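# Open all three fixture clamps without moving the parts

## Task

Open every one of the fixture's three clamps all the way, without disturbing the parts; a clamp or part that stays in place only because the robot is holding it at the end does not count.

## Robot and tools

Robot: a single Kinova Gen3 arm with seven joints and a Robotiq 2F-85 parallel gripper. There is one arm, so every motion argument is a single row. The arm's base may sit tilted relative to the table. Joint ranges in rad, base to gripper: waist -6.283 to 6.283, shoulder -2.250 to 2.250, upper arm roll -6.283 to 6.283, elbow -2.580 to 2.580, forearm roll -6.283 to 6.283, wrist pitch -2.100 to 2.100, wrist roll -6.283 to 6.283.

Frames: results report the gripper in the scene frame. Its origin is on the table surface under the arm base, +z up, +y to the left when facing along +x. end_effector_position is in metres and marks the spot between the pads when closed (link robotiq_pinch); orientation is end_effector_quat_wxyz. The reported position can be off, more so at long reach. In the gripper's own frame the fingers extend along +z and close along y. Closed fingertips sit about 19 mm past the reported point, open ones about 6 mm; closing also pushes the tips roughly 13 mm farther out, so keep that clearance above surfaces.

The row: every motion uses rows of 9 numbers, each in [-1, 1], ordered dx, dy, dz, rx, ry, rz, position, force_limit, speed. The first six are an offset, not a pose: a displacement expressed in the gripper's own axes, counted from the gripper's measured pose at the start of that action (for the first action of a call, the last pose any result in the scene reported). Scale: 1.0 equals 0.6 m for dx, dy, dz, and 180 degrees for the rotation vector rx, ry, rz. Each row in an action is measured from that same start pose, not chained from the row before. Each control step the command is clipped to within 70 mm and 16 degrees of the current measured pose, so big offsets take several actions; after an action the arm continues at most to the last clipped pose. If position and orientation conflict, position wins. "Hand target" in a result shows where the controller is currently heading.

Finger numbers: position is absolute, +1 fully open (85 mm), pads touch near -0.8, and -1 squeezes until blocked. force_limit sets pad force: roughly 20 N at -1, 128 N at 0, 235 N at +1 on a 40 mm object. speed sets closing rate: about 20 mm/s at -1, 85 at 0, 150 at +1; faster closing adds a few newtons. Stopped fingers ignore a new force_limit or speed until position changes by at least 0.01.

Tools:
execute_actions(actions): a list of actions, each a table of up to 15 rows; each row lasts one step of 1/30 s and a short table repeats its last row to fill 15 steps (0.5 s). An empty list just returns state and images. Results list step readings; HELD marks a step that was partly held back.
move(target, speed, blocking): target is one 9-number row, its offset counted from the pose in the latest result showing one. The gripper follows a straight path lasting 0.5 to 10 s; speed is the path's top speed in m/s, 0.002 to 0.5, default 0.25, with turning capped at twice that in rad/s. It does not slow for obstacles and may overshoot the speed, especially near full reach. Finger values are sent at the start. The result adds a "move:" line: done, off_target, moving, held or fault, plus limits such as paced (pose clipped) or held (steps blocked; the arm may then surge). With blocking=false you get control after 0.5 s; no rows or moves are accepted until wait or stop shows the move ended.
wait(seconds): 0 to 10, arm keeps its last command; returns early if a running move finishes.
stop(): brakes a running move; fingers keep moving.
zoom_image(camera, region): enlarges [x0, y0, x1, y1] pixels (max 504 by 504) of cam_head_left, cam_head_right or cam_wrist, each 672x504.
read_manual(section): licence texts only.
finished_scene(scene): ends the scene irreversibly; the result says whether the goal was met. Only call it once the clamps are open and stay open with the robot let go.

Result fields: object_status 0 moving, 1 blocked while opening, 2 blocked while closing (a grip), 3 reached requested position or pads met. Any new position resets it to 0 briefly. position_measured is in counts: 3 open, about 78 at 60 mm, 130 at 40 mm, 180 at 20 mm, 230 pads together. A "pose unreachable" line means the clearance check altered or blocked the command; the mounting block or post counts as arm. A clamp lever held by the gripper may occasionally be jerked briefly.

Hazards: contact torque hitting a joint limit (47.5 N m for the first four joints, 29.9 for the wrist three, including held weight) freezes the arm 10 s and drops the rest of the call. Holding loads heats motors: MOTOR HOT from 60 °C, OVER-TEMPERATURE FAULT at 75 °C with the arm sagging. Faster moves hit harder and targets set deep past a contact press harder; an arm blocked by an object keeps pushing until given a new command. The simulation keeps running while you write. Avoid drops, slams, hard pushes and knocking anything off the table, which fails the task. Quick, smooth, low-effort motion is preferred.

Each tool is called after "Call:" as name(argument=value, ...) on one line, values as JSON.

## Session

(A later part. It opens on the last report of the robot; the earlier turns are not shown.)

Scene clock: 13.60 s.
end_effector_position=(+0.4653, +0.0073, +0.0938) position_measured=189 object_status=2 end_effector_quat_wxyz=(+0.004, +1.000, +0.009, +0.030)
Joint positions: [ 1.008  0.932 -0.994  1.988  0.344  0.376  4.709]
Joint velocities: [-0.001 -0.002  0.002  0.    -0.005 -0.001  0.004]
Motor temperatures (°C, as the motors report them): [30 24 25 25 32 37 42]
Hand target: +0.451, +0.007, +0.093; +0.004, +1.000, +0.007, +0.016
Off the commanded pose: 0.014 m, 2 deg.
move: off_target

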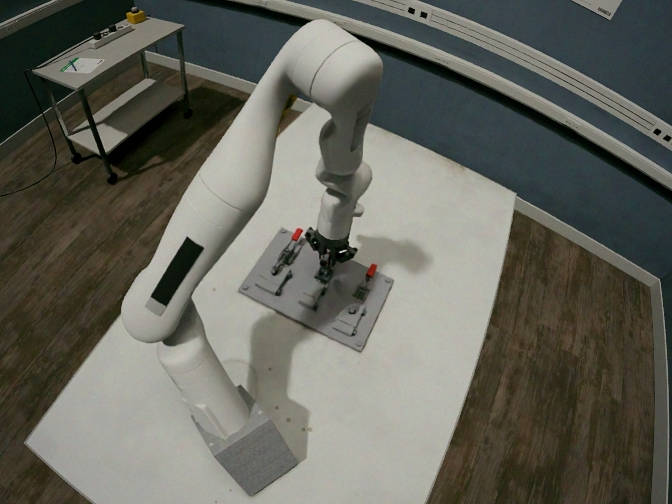

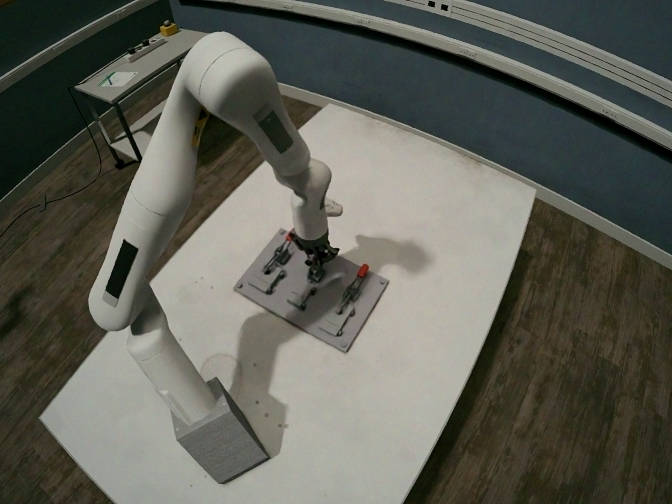

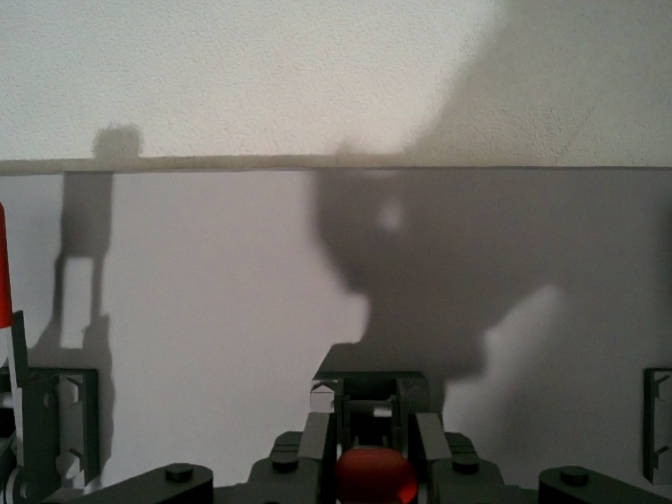

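Call:
move(target=[0,0,0,0,0,0,0.1,-0.5,0])

Call:
move(target=[0.09,0,-0.05,0,-0.019,0.006,0.1,-0.5,0], speed=0.15)

Call:
move(target=[0,-0.185,0,0,0,0,0.1,-0.5,0])

Scene clock: 14.53 s.
end_effector_position=(+0.4653, +0.0074, +0.0938) position_measured=117 object_status=0 end_effector_quat_wxyz=(+0.004, +1.000, +0.009, +0.030)
Joint positions: [ 1.008  0.932 -0.994  1.988  0.344  0.376  4.709]
Joint velocities: [-0.     0.     0.     0.     0.    -0.    -0.001]
Motor temperatures (°C, as the motors report them): [30 24 25 25 32 37 42]
Hand target: +0.465, +0.007, +0.094; +0.004, +1.000, +0.009, +0.030
Off the commanded pose: 0.000 m, 0 deg.
move: done

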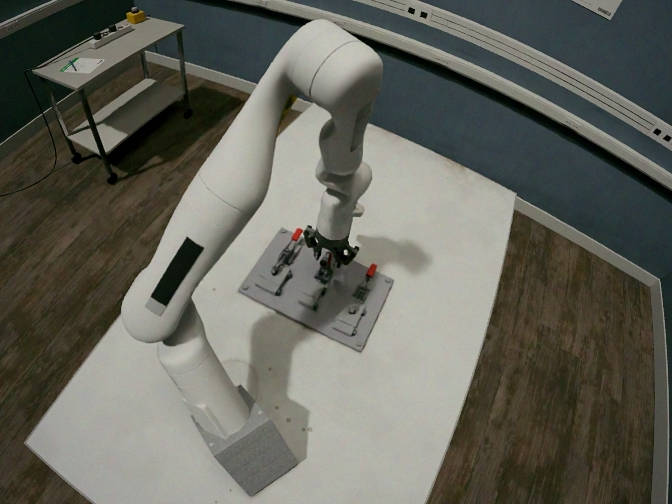

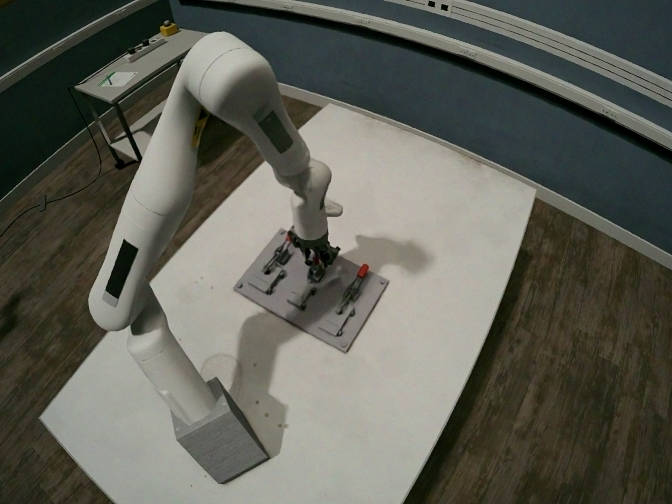

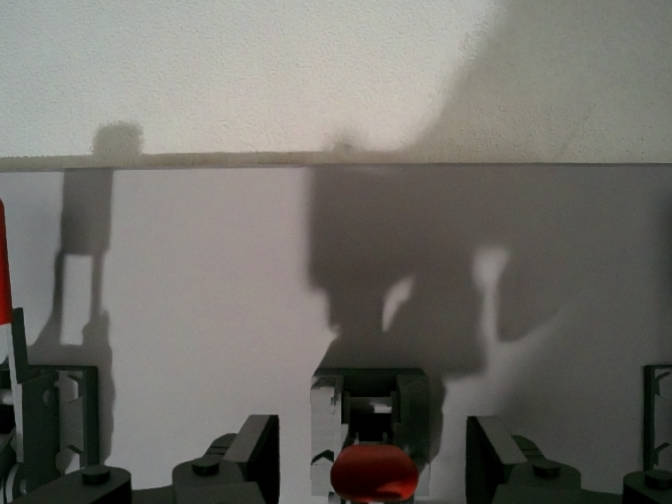

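Scene clock: 15.33 s.
end_effector_position=(+0.5174, +0.0085, +0.1271) position_measured=117 object_status=3 end_effector_quat_wxyz=(+0.004, +1.000, -0.001, +0.000)
Joint positions: [ 0.979  0.929 -1.043  1.744  0.286  0.668  4.718]
Joint velocities: [-0.004  0.002 -0.001 -0.002  0.     0.001  0.001]
Motor temperatures (°C, as the motors report them): [30 24 25 25 32 37 42]
Hand target: +0.517, +0.009, +0.127; +0.004, +1.000, -0.001, +0.000
Off the commanded pose: 0.000 m, 0 deg.
move: done

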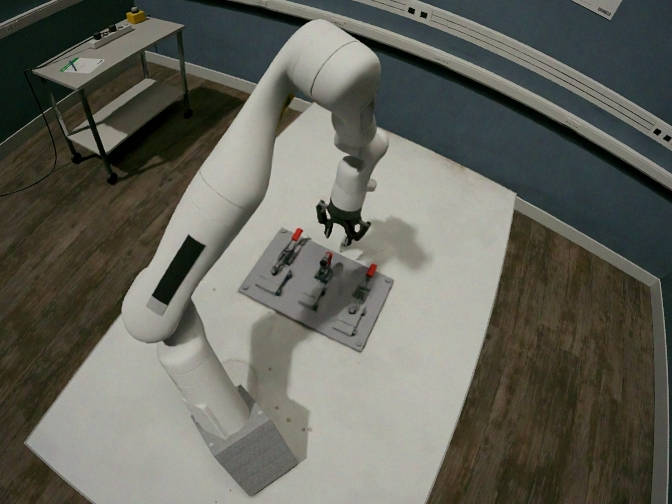

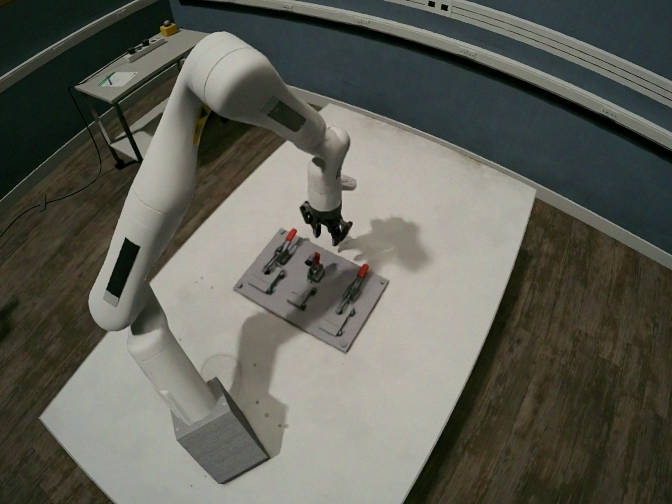

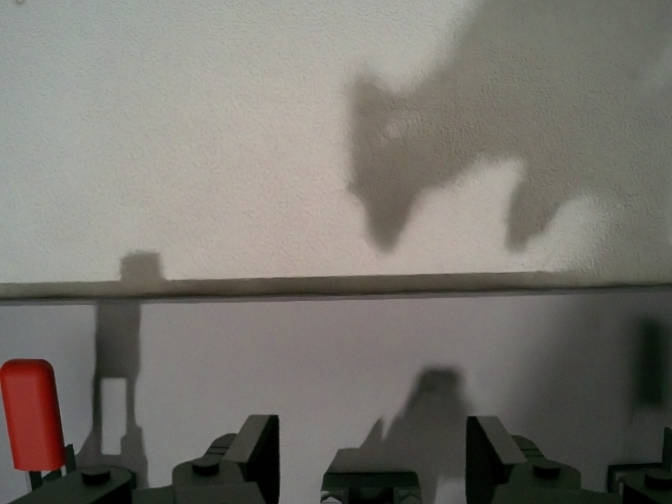

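Scene clock: 16.13 s.
end_effector_position=(+0.5172, +0.1188, +0.1262) position_measured=117 object_status=3 end_effector_quat_wxyz=(+0.004, +1.000, -0.002, +0.000)
Joint positions: [ 0.843  0.766 -1.087  1.815  0.216  0.613  4.535]
Joint velocities: [-0.007 -0.008 -0.004  0.     0.006  0.001 -0.004]
Motor temperatures (°C, as the motors report them): [30 24 25 25 32 37 42]
Hand target: +0.517, +0.119, +0.126; +0.004, +1.000, -0.001, +0.000
Off the commanded pose: 0.001 m, 0 deg.
move: done

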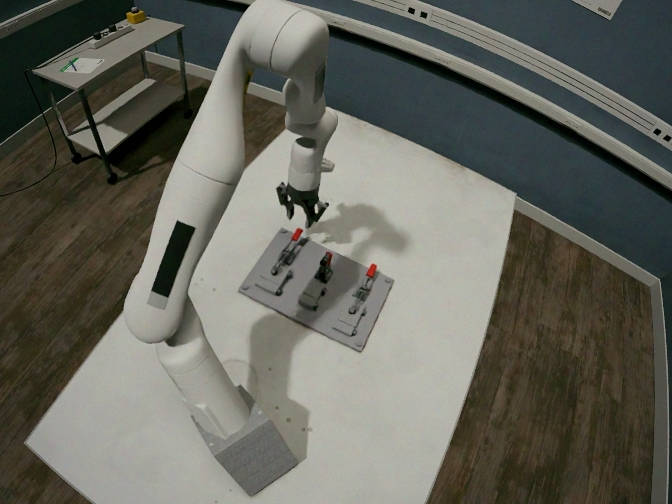

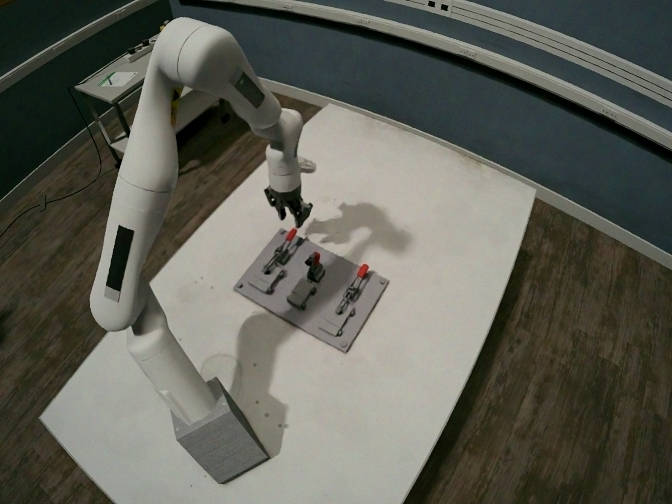

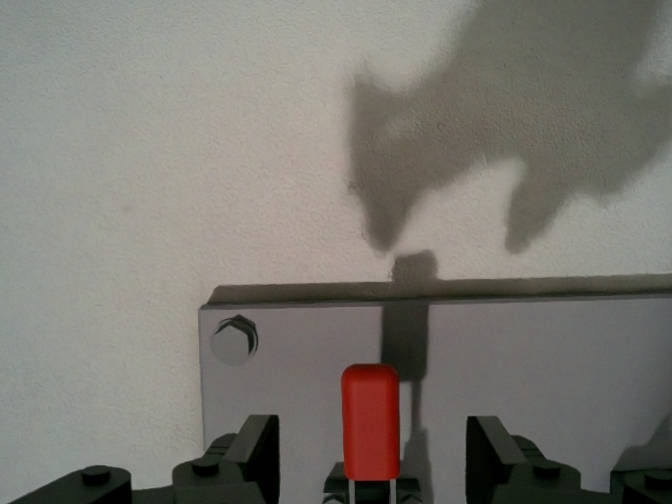

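Call:
move(target=[-0.006,0,0.092,0,0,0,0.1,-0.5,0], speed=0.1)

Scene clock: 17.10 s.
end_effector_position=(+0.5140, +0.1180, +0.0715) position_measured=117 object_status=3 end_effector_quat_wxyz=(+0.004, +1.000, -0.002, +0.001)
Joint positions: [ 0.717  0.829 -0.988  1.843  0.27   0.476  4.485]
Joint velocities: [-0.009  0.001 -0.002  0.     0.001 -0.    -0.001]
Motor temperatures (°C, as the motors report them): [30 24 25 25 32 37 42]
Hand target: +0.514, +0.118, +0.071; +0.003, +1.000, -0.002, +0.000
Off the commanded pose: 0.001 m, 0 deg.
move: done

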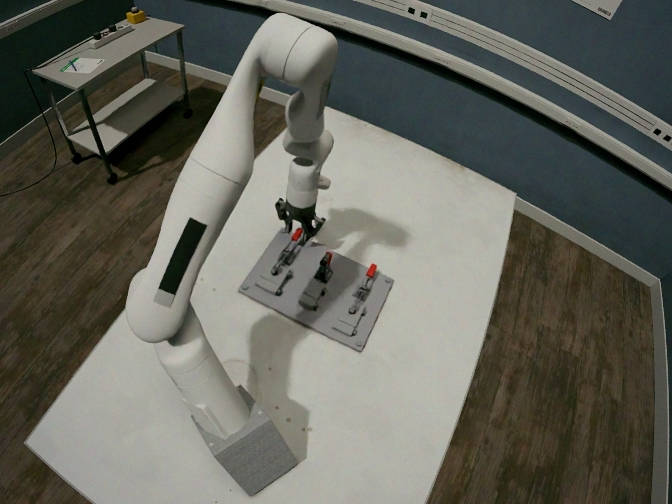

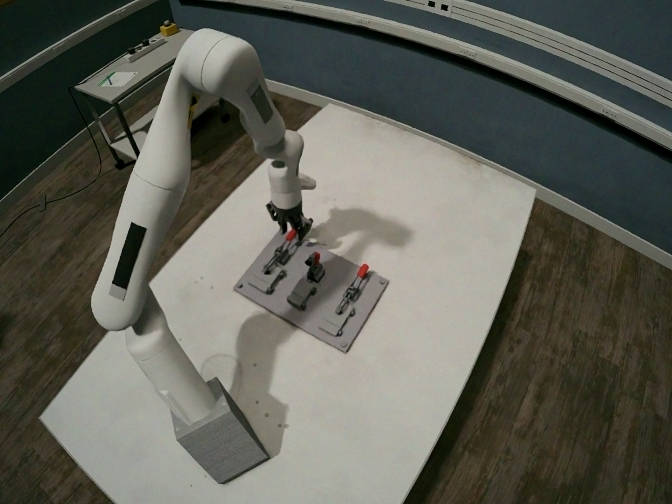

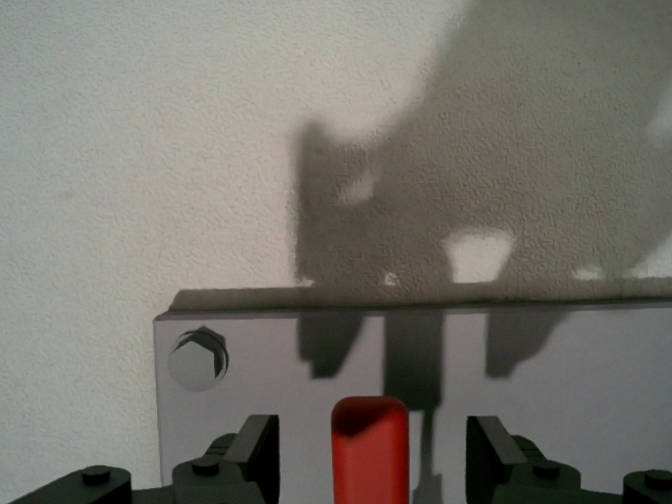

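Call:
move(target=[0,-0.0015,0.019,0,0,0,0.1,-0.5,0], speed=0.06)

Call:
move(target=[0,0,0,0,0,0,-1,-0.5,0])

Call:
move(target=[-0.017,0,-0.028,0,0,0,-1,-0.5,0], speed=0.035)

Call:
move(target=[-0.032,0,-0.016,0,-0.004,0,-1,-0.5,0], speed=0.035)

Call:
move(target=[-0.035,0,-0.006,0,-0.008,0,-1,-0.5,0], speed=0.035)

Scene clock: 17.97 s.
end_effector_position=(+0.5142, +0.1187, +0.0603) position_measured=117 object_status=3 end_effector_quat_wxyz=(+0.004, +1.000, -0.002, +0.001)
Joint positions: [ 0.689  0.843 -0.967  1.843  0.279  0.451  4.474]
Joint velocities: [-0.003  0.001 -0.001  0.     0.001 -0.    -0.   ]
Motor temperatures (°C, as the motors report them): [30 24 25 25 32 37 42]
Hand target: +0.514, +0.119, +0.060; +0.004, +1.000, -0.002, +0.001
Off the commanded pose: 0.000 m, 0 deg.
move: done

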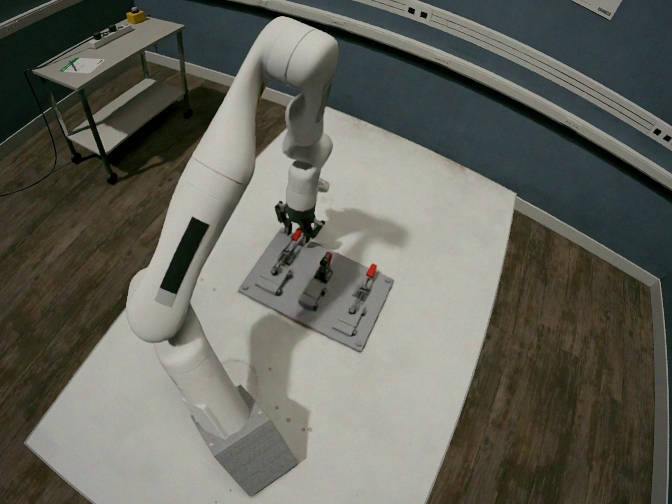

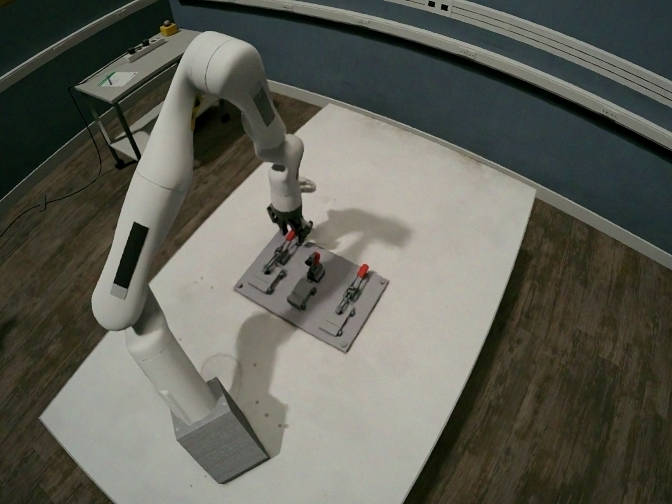

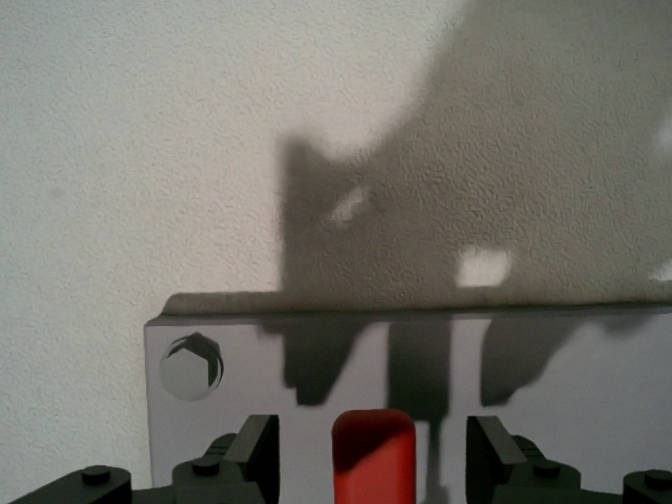

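Scene clock: 18.57 s.
end_effector_position=(+0.5142, +0.1184, +0.0603) position_measured=189 object_status=2 end_effector_quat_wxyz=(+0.004, +1.000, -0.001, +0.001)
Joint positions: [ 0.689  0.842 -0.967  1.843  0.28   0.451  4.475]
Joint velocities: [ 0.    -0.    -0.     0.     0.001 -0.    -0.001]
Motor temperatures (°C, as the motors report them): [30 24 25 25 32 37 42]
Hand target: +0.514, +0.119, +0.060; +0.004, +1.000, -0.002, +0.001
Off the commanded pose: 0.000 m, 0 deg.
move: done

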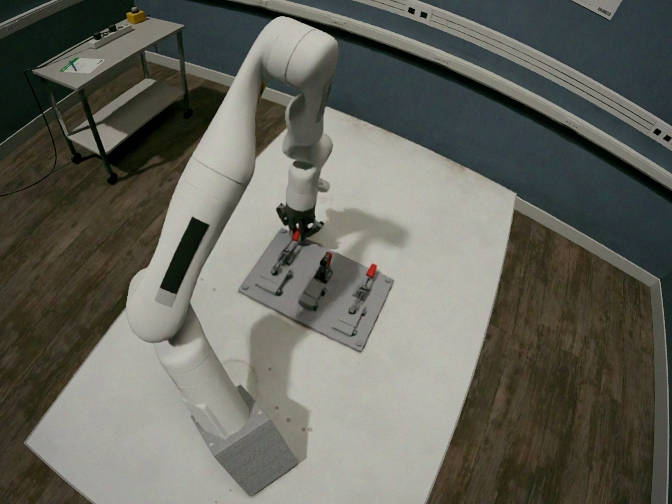

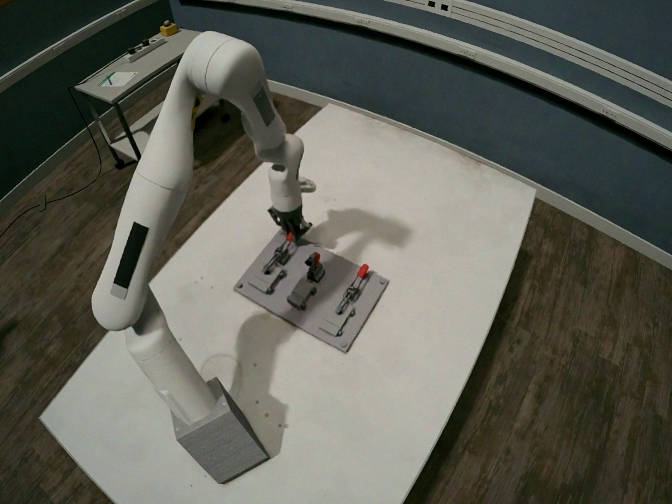

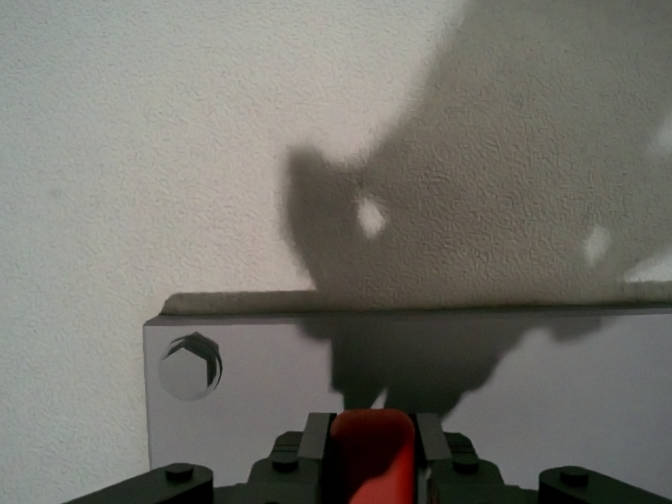

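Scene clock: 19.37 s.
end_effector_position=(+0.5032, +0.1182, +0.0751) position_measured=189 object_status=2 end_effector_quat_wxyz=(+0.004, +1.000, -0.001, -0.000)
Joint positions: [ 0.736  0.816 -0.998  1.878  0.269  0.461  4.486]
Joint velocities: [ 0.002  0.    -0.001  0.002  0.001 -0.001  0.001]
Motor temperatures (°C, as the motors report them): [30 24 25 25 32 37 42]
Hand target: +0.504, +0.119, +0.077; +0.004, +1.000, -0.001, +0.001
Off the commanded pose: 0.002 m, 0 deg.
move: done

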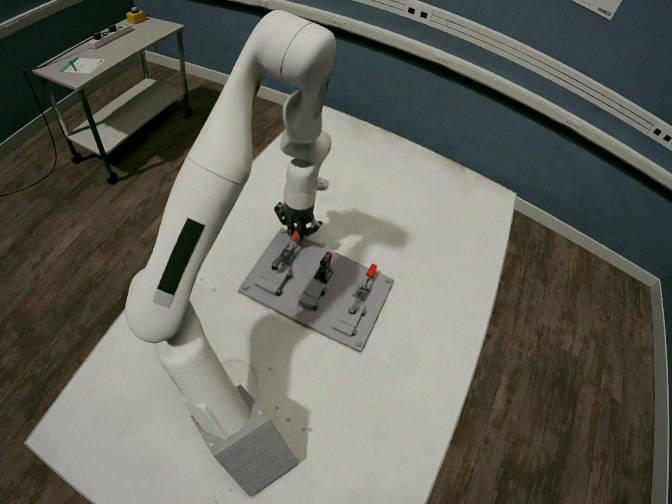

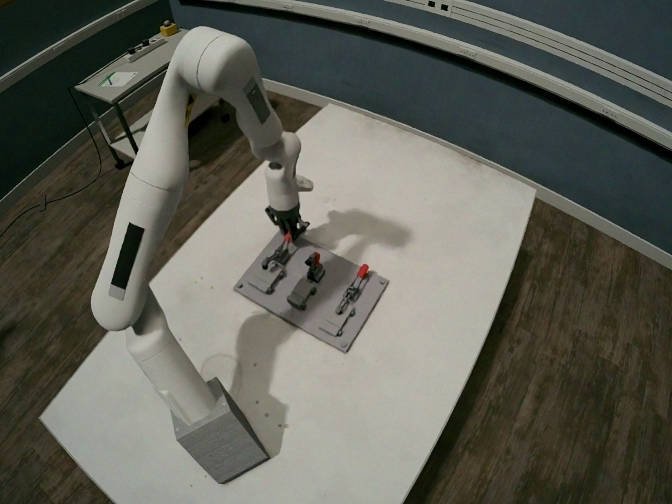

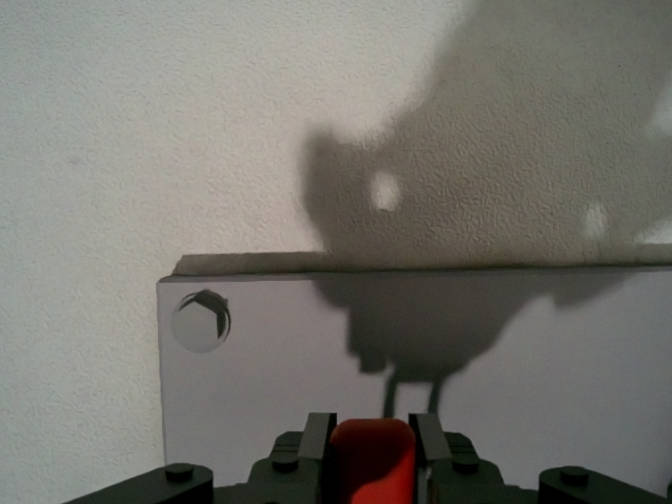

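Scene clock: 20.20 s.
end_effector_position=(+0.4887, +0.1178, +0.0845) position_measured=189 object_status=2 end_effector_quat_wxyz=(+0.003, +1.000, +0.000, -0.001)
Joint positions: [ 0.776  0.794 -1.022  1.924  0.261  0.453  4.493]
Joint velocities: [ 0.001  0.    -0.001  0.001  0.001 -0.001 -0.   ]
Motor temperatures (°C, as the motors report them): [30 24 25 25 32 37 42]
Hand target: +0.484, +0.118, +0.085; +0.004, +1.000, -0.001, -0.006
Off the commanded pose: 0.005 m, 1 deg.
move: off_target

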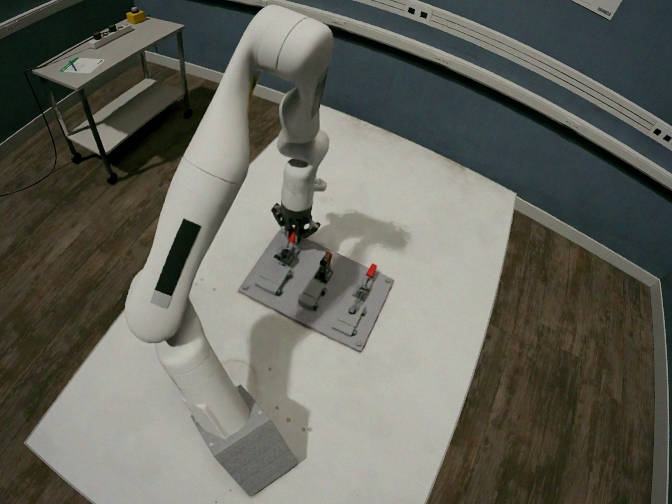

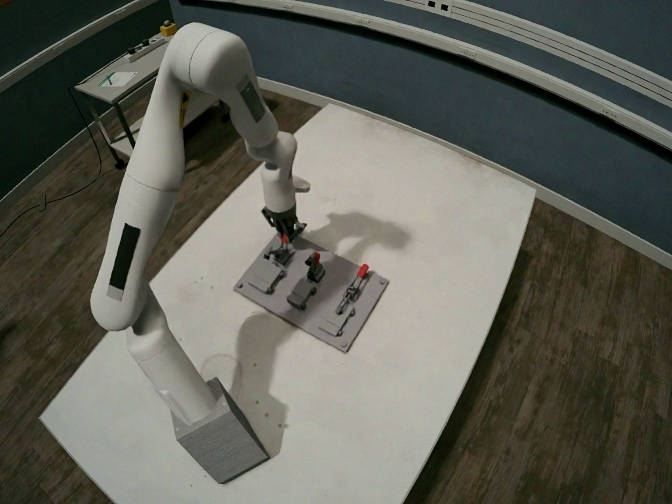

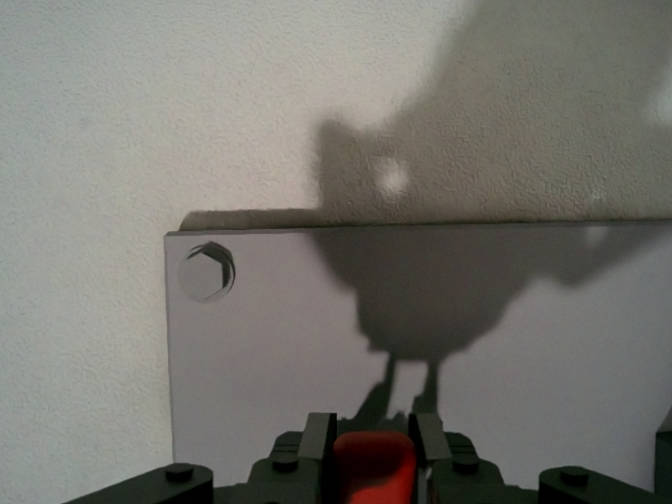

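Scene clock: 21.03 s.
end_effector_position=(+0.4754, +0.1175, +0.0886) position_measured=189 object_status=2 end_effector_quat_wxyz=(+0.003, +1.000, +0.000, -0.006)
Joint positions: [ 0.8    0.783 -1.037  1.959  0.257  0.446  4.497]
Joint velocities: [ 0.001  0.001 -0.001  0.     0.001 -0.     0.001]
Motor temperatures (°C, as the motors report them): [30 24 25 25 32 37 42]
Hand target: +0.468, +0.118, +0.088; +0.004, +1.000, -0.000, -0.014
Off the commanded pose: 0.008 m, 1 deg.
move: off_target

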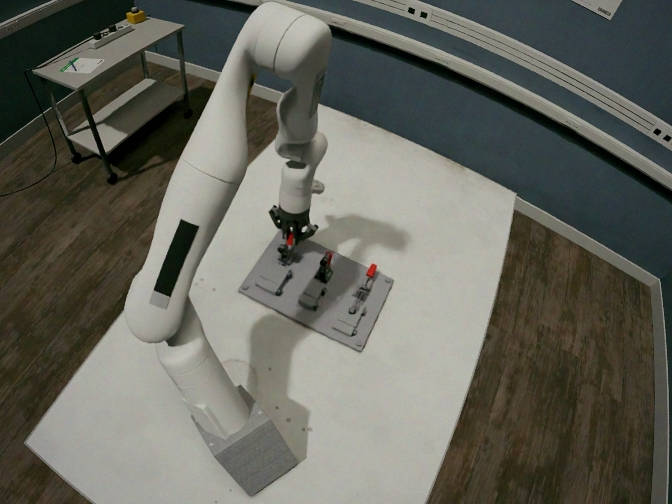

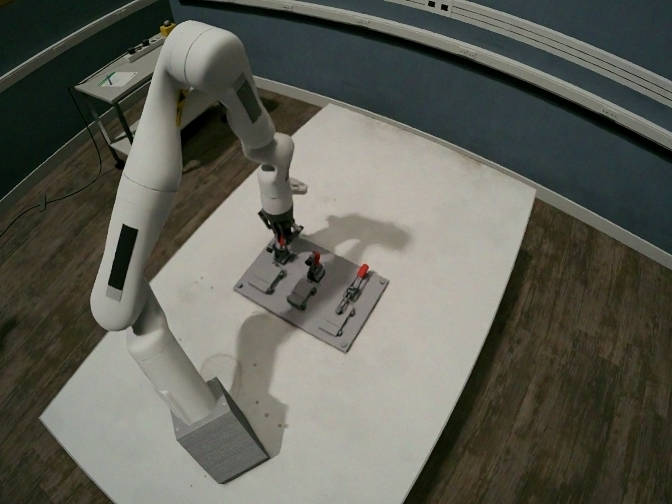

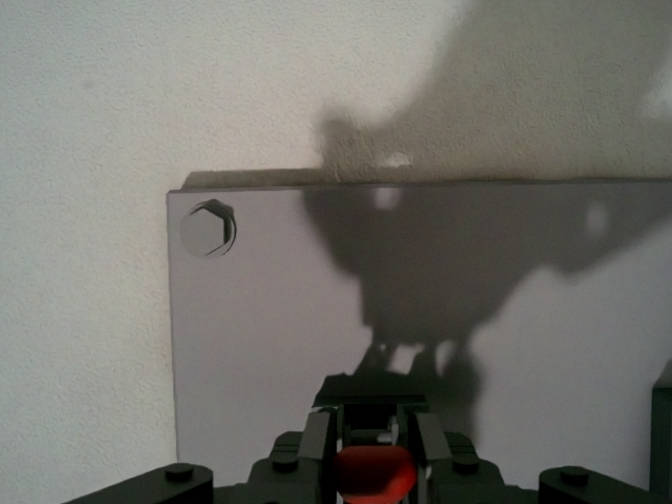

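Call:
move(target=[-0.032,0,-0.001,0,-0.005,0,-1,-0.5,0], speed=0.03)

Call:
move(target=[-0.024,0,0,0,-0.005,0,-1,-0.5,0], speed=0.03)

Scene clock: 22.00 s.
end_effector_position=(+0.4646, +0.1172, +0.0896) position_measured=189 object_status=2 end_effector_quat_wxyz=(+0.002, +1.000, -0.000, -0.005)
Joint positions: [ 0.816  0.774 -1.043  1.997  0.256  0.42   4.497]
Joint velocities: [ 0.    -0.002 -0.     0.     0.    -0.001  0.   ]
Motor temperatures (°C, as the motors report them): [30 24 25 25 32 37 42]
Hand target: +0.456, +0.117, +0.089; +0.003, +1.000, +0.000, -0.014
Off the commanded pose: 0.008 m, 1 deg.
move: off_target

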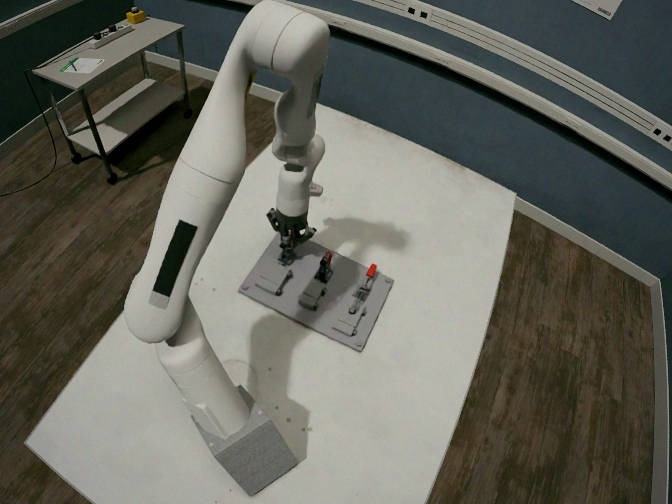

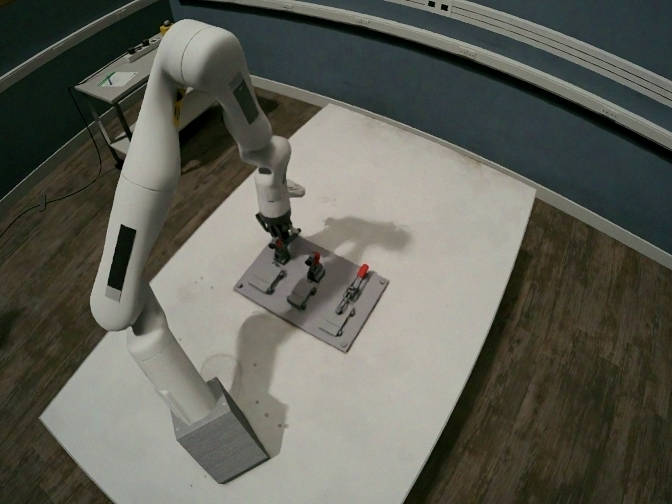

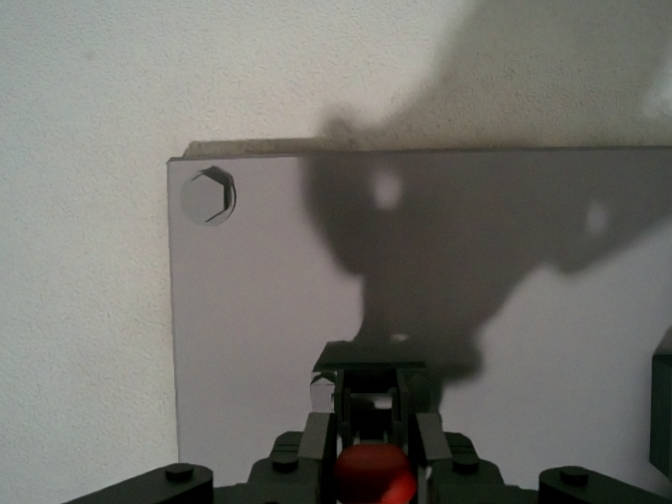

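Scene clock: 22.70 s.
end_effector_position=(+0.4625, +0.1172, +0.0896) position_measured=189 object_status=2 end_effector_quat_wxyz=(+0.001, +1.000, -0.000, -0.000)
Joint positions: [ 0.824  0.773 -1.046  2.013  0.258  0.398  4.497]
Joint velocities: [ 0.     0.001 -0.     0.     0.001 -0.     0.   ]
Motor temperatures (°C, as the motors report them): [30 24 25 25 32 37 42]
Hand target: +0.450, +0.117, +0.090; +0.002, +1.000, -0.000, -0.013
Off the commanded pose: 0.012 m, 1 deg.
move: off_target

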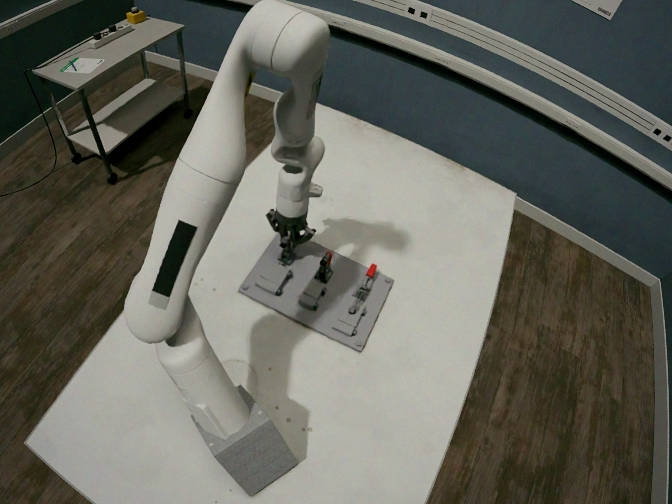

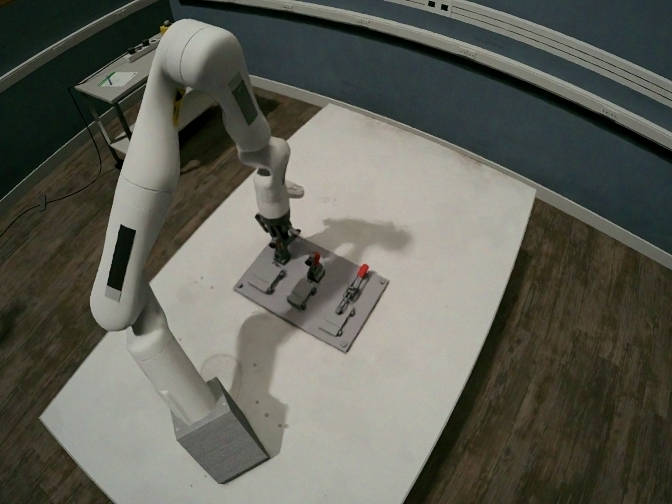

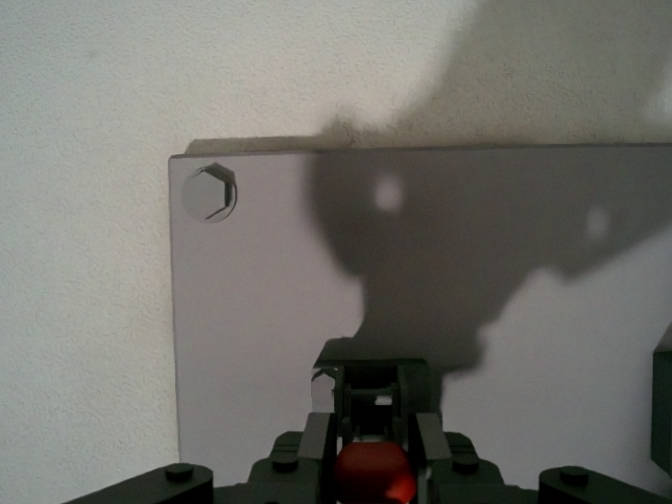

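Call:
move(target=[0,0,0,0,0,0,0.1,-0.5,0])

Call:
move(target=[0.104,0,-0.045,0,0,0,0.1,-0.5,0], speed=0.15)

Call:
move(target=[0,0.364,0,0,0,0,0.1,-0.5,0])

Scene clock: 23.53 s.
end_effector_position=(+0.4625, +0.1172, +0.0896) position_measured=117 object_status=0 end_effector_quat_wxyz=(+0.001, +1.000, -0.000, -0.000)
Joint positions: [ 0.824  0.773 -1.046  2.013  0.258  0.398  4.497]
Joint velocities: [-0.    -0.001  0.    -0.    -0.    -0.     0.001]
Motor temperatures (°C, as the motors report them): [30 24 25 25 32 37 42]
Hand target: +0.463, +0.117, +0.090; +0.001, +1.000, -0.000, -0.000
Off the commanded pose: 0.000 m, 0 deg.
move: done

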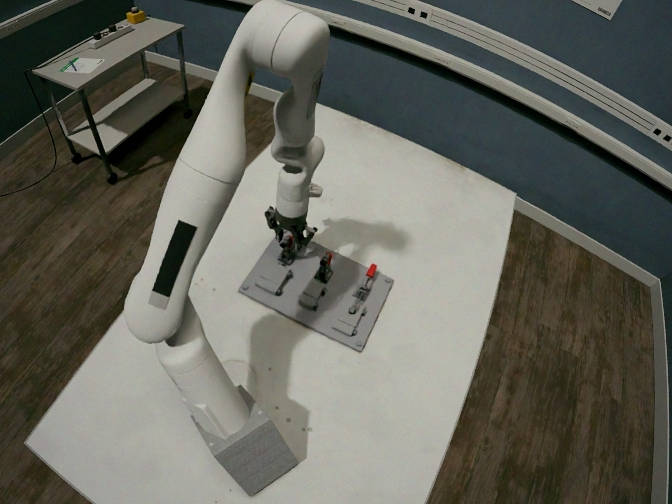

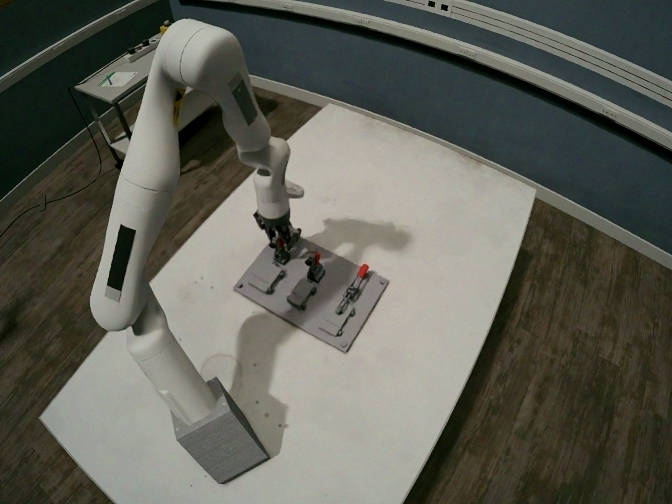

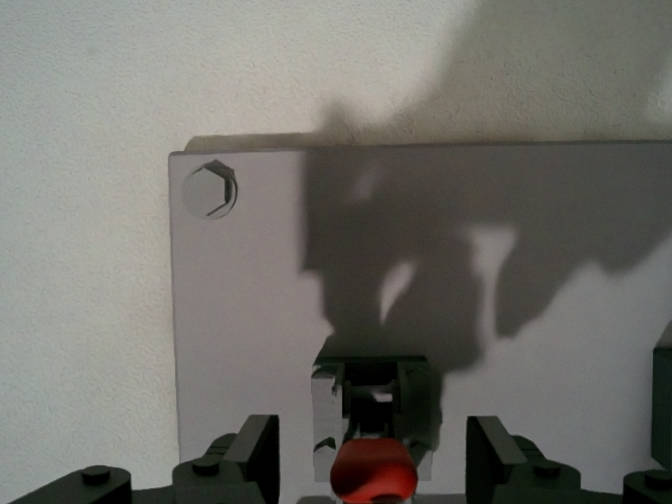

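Scene clock: 24.33 s.
end_effector_position=(+0.5250, +0.1173, +0.1168) position_measured=117 object_status=3 end_effector_quat_wxyz=(+0.001, +1.000, -0.000, +0.000)
Joint positions: [ 0.819  0.794 -1.076  1.79   0.236  0.61   4.528]
Joint velocities: [-0.003  0.003 -0.    -0.002  0.     0.001  0.   ]
Motor temperatures (°C, as the motors report them): [30 24 25 25 32 37 42]
Hand target: +0.525, +0.117, +0.117; +0.001, +1.000, -0.000, -0.000
Off the commanded pose: 0.000 m, 0 deg.
move: done

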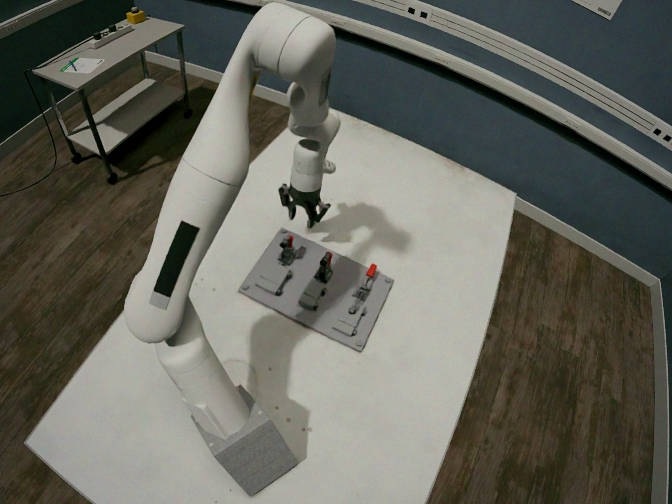

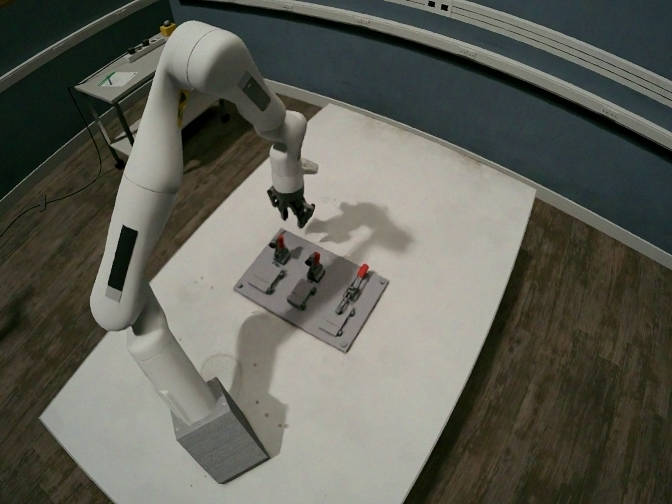

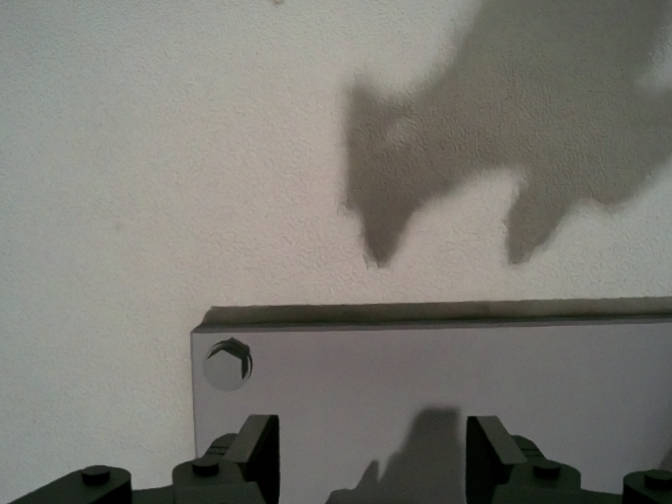

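Scene clock: 25.60 s.
end_effector_position=(+0.5258, -0.1005, +0.1175) position_measured=117 object_status=3 end_effector_quat_wxyz=(+0.001, +1.000, +0.000, +0.000)
Joint positions: [ 1.048  1.119 -0.995  1.557  0.354  0.777  4.889]
Joint velocities: [ 0.     0.01   0.003 -0.001 -0.004  0.     0.003]
Motor temperatures (°C, as the motors report them): [30 24 25 25 32 37 42]
Hand target: +0.526, -0.101, +0.117; +0.000, +1.000, -0.000, +0.000
Off the commanded pose: 0.001 m, 0 deg.
move: done

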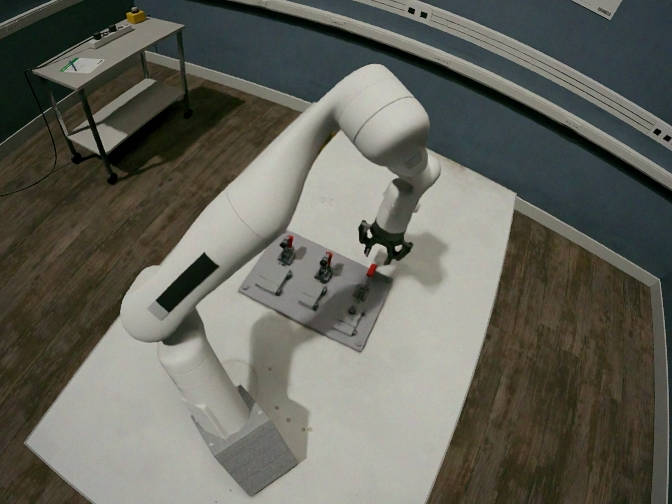

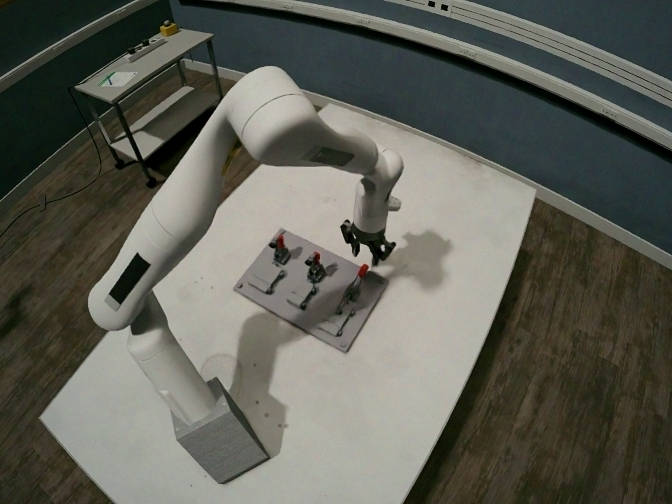

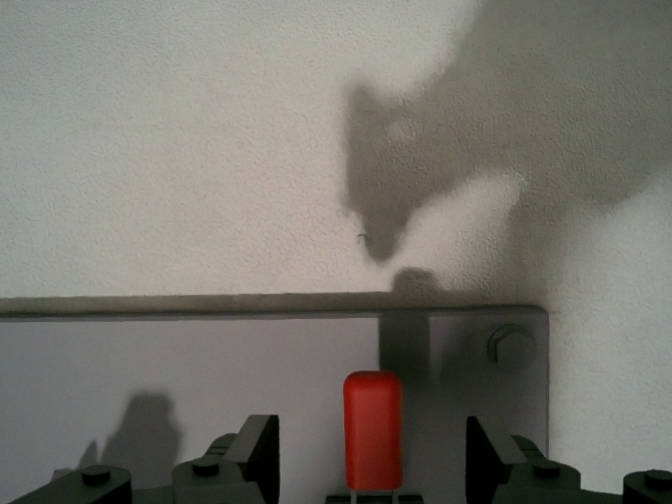

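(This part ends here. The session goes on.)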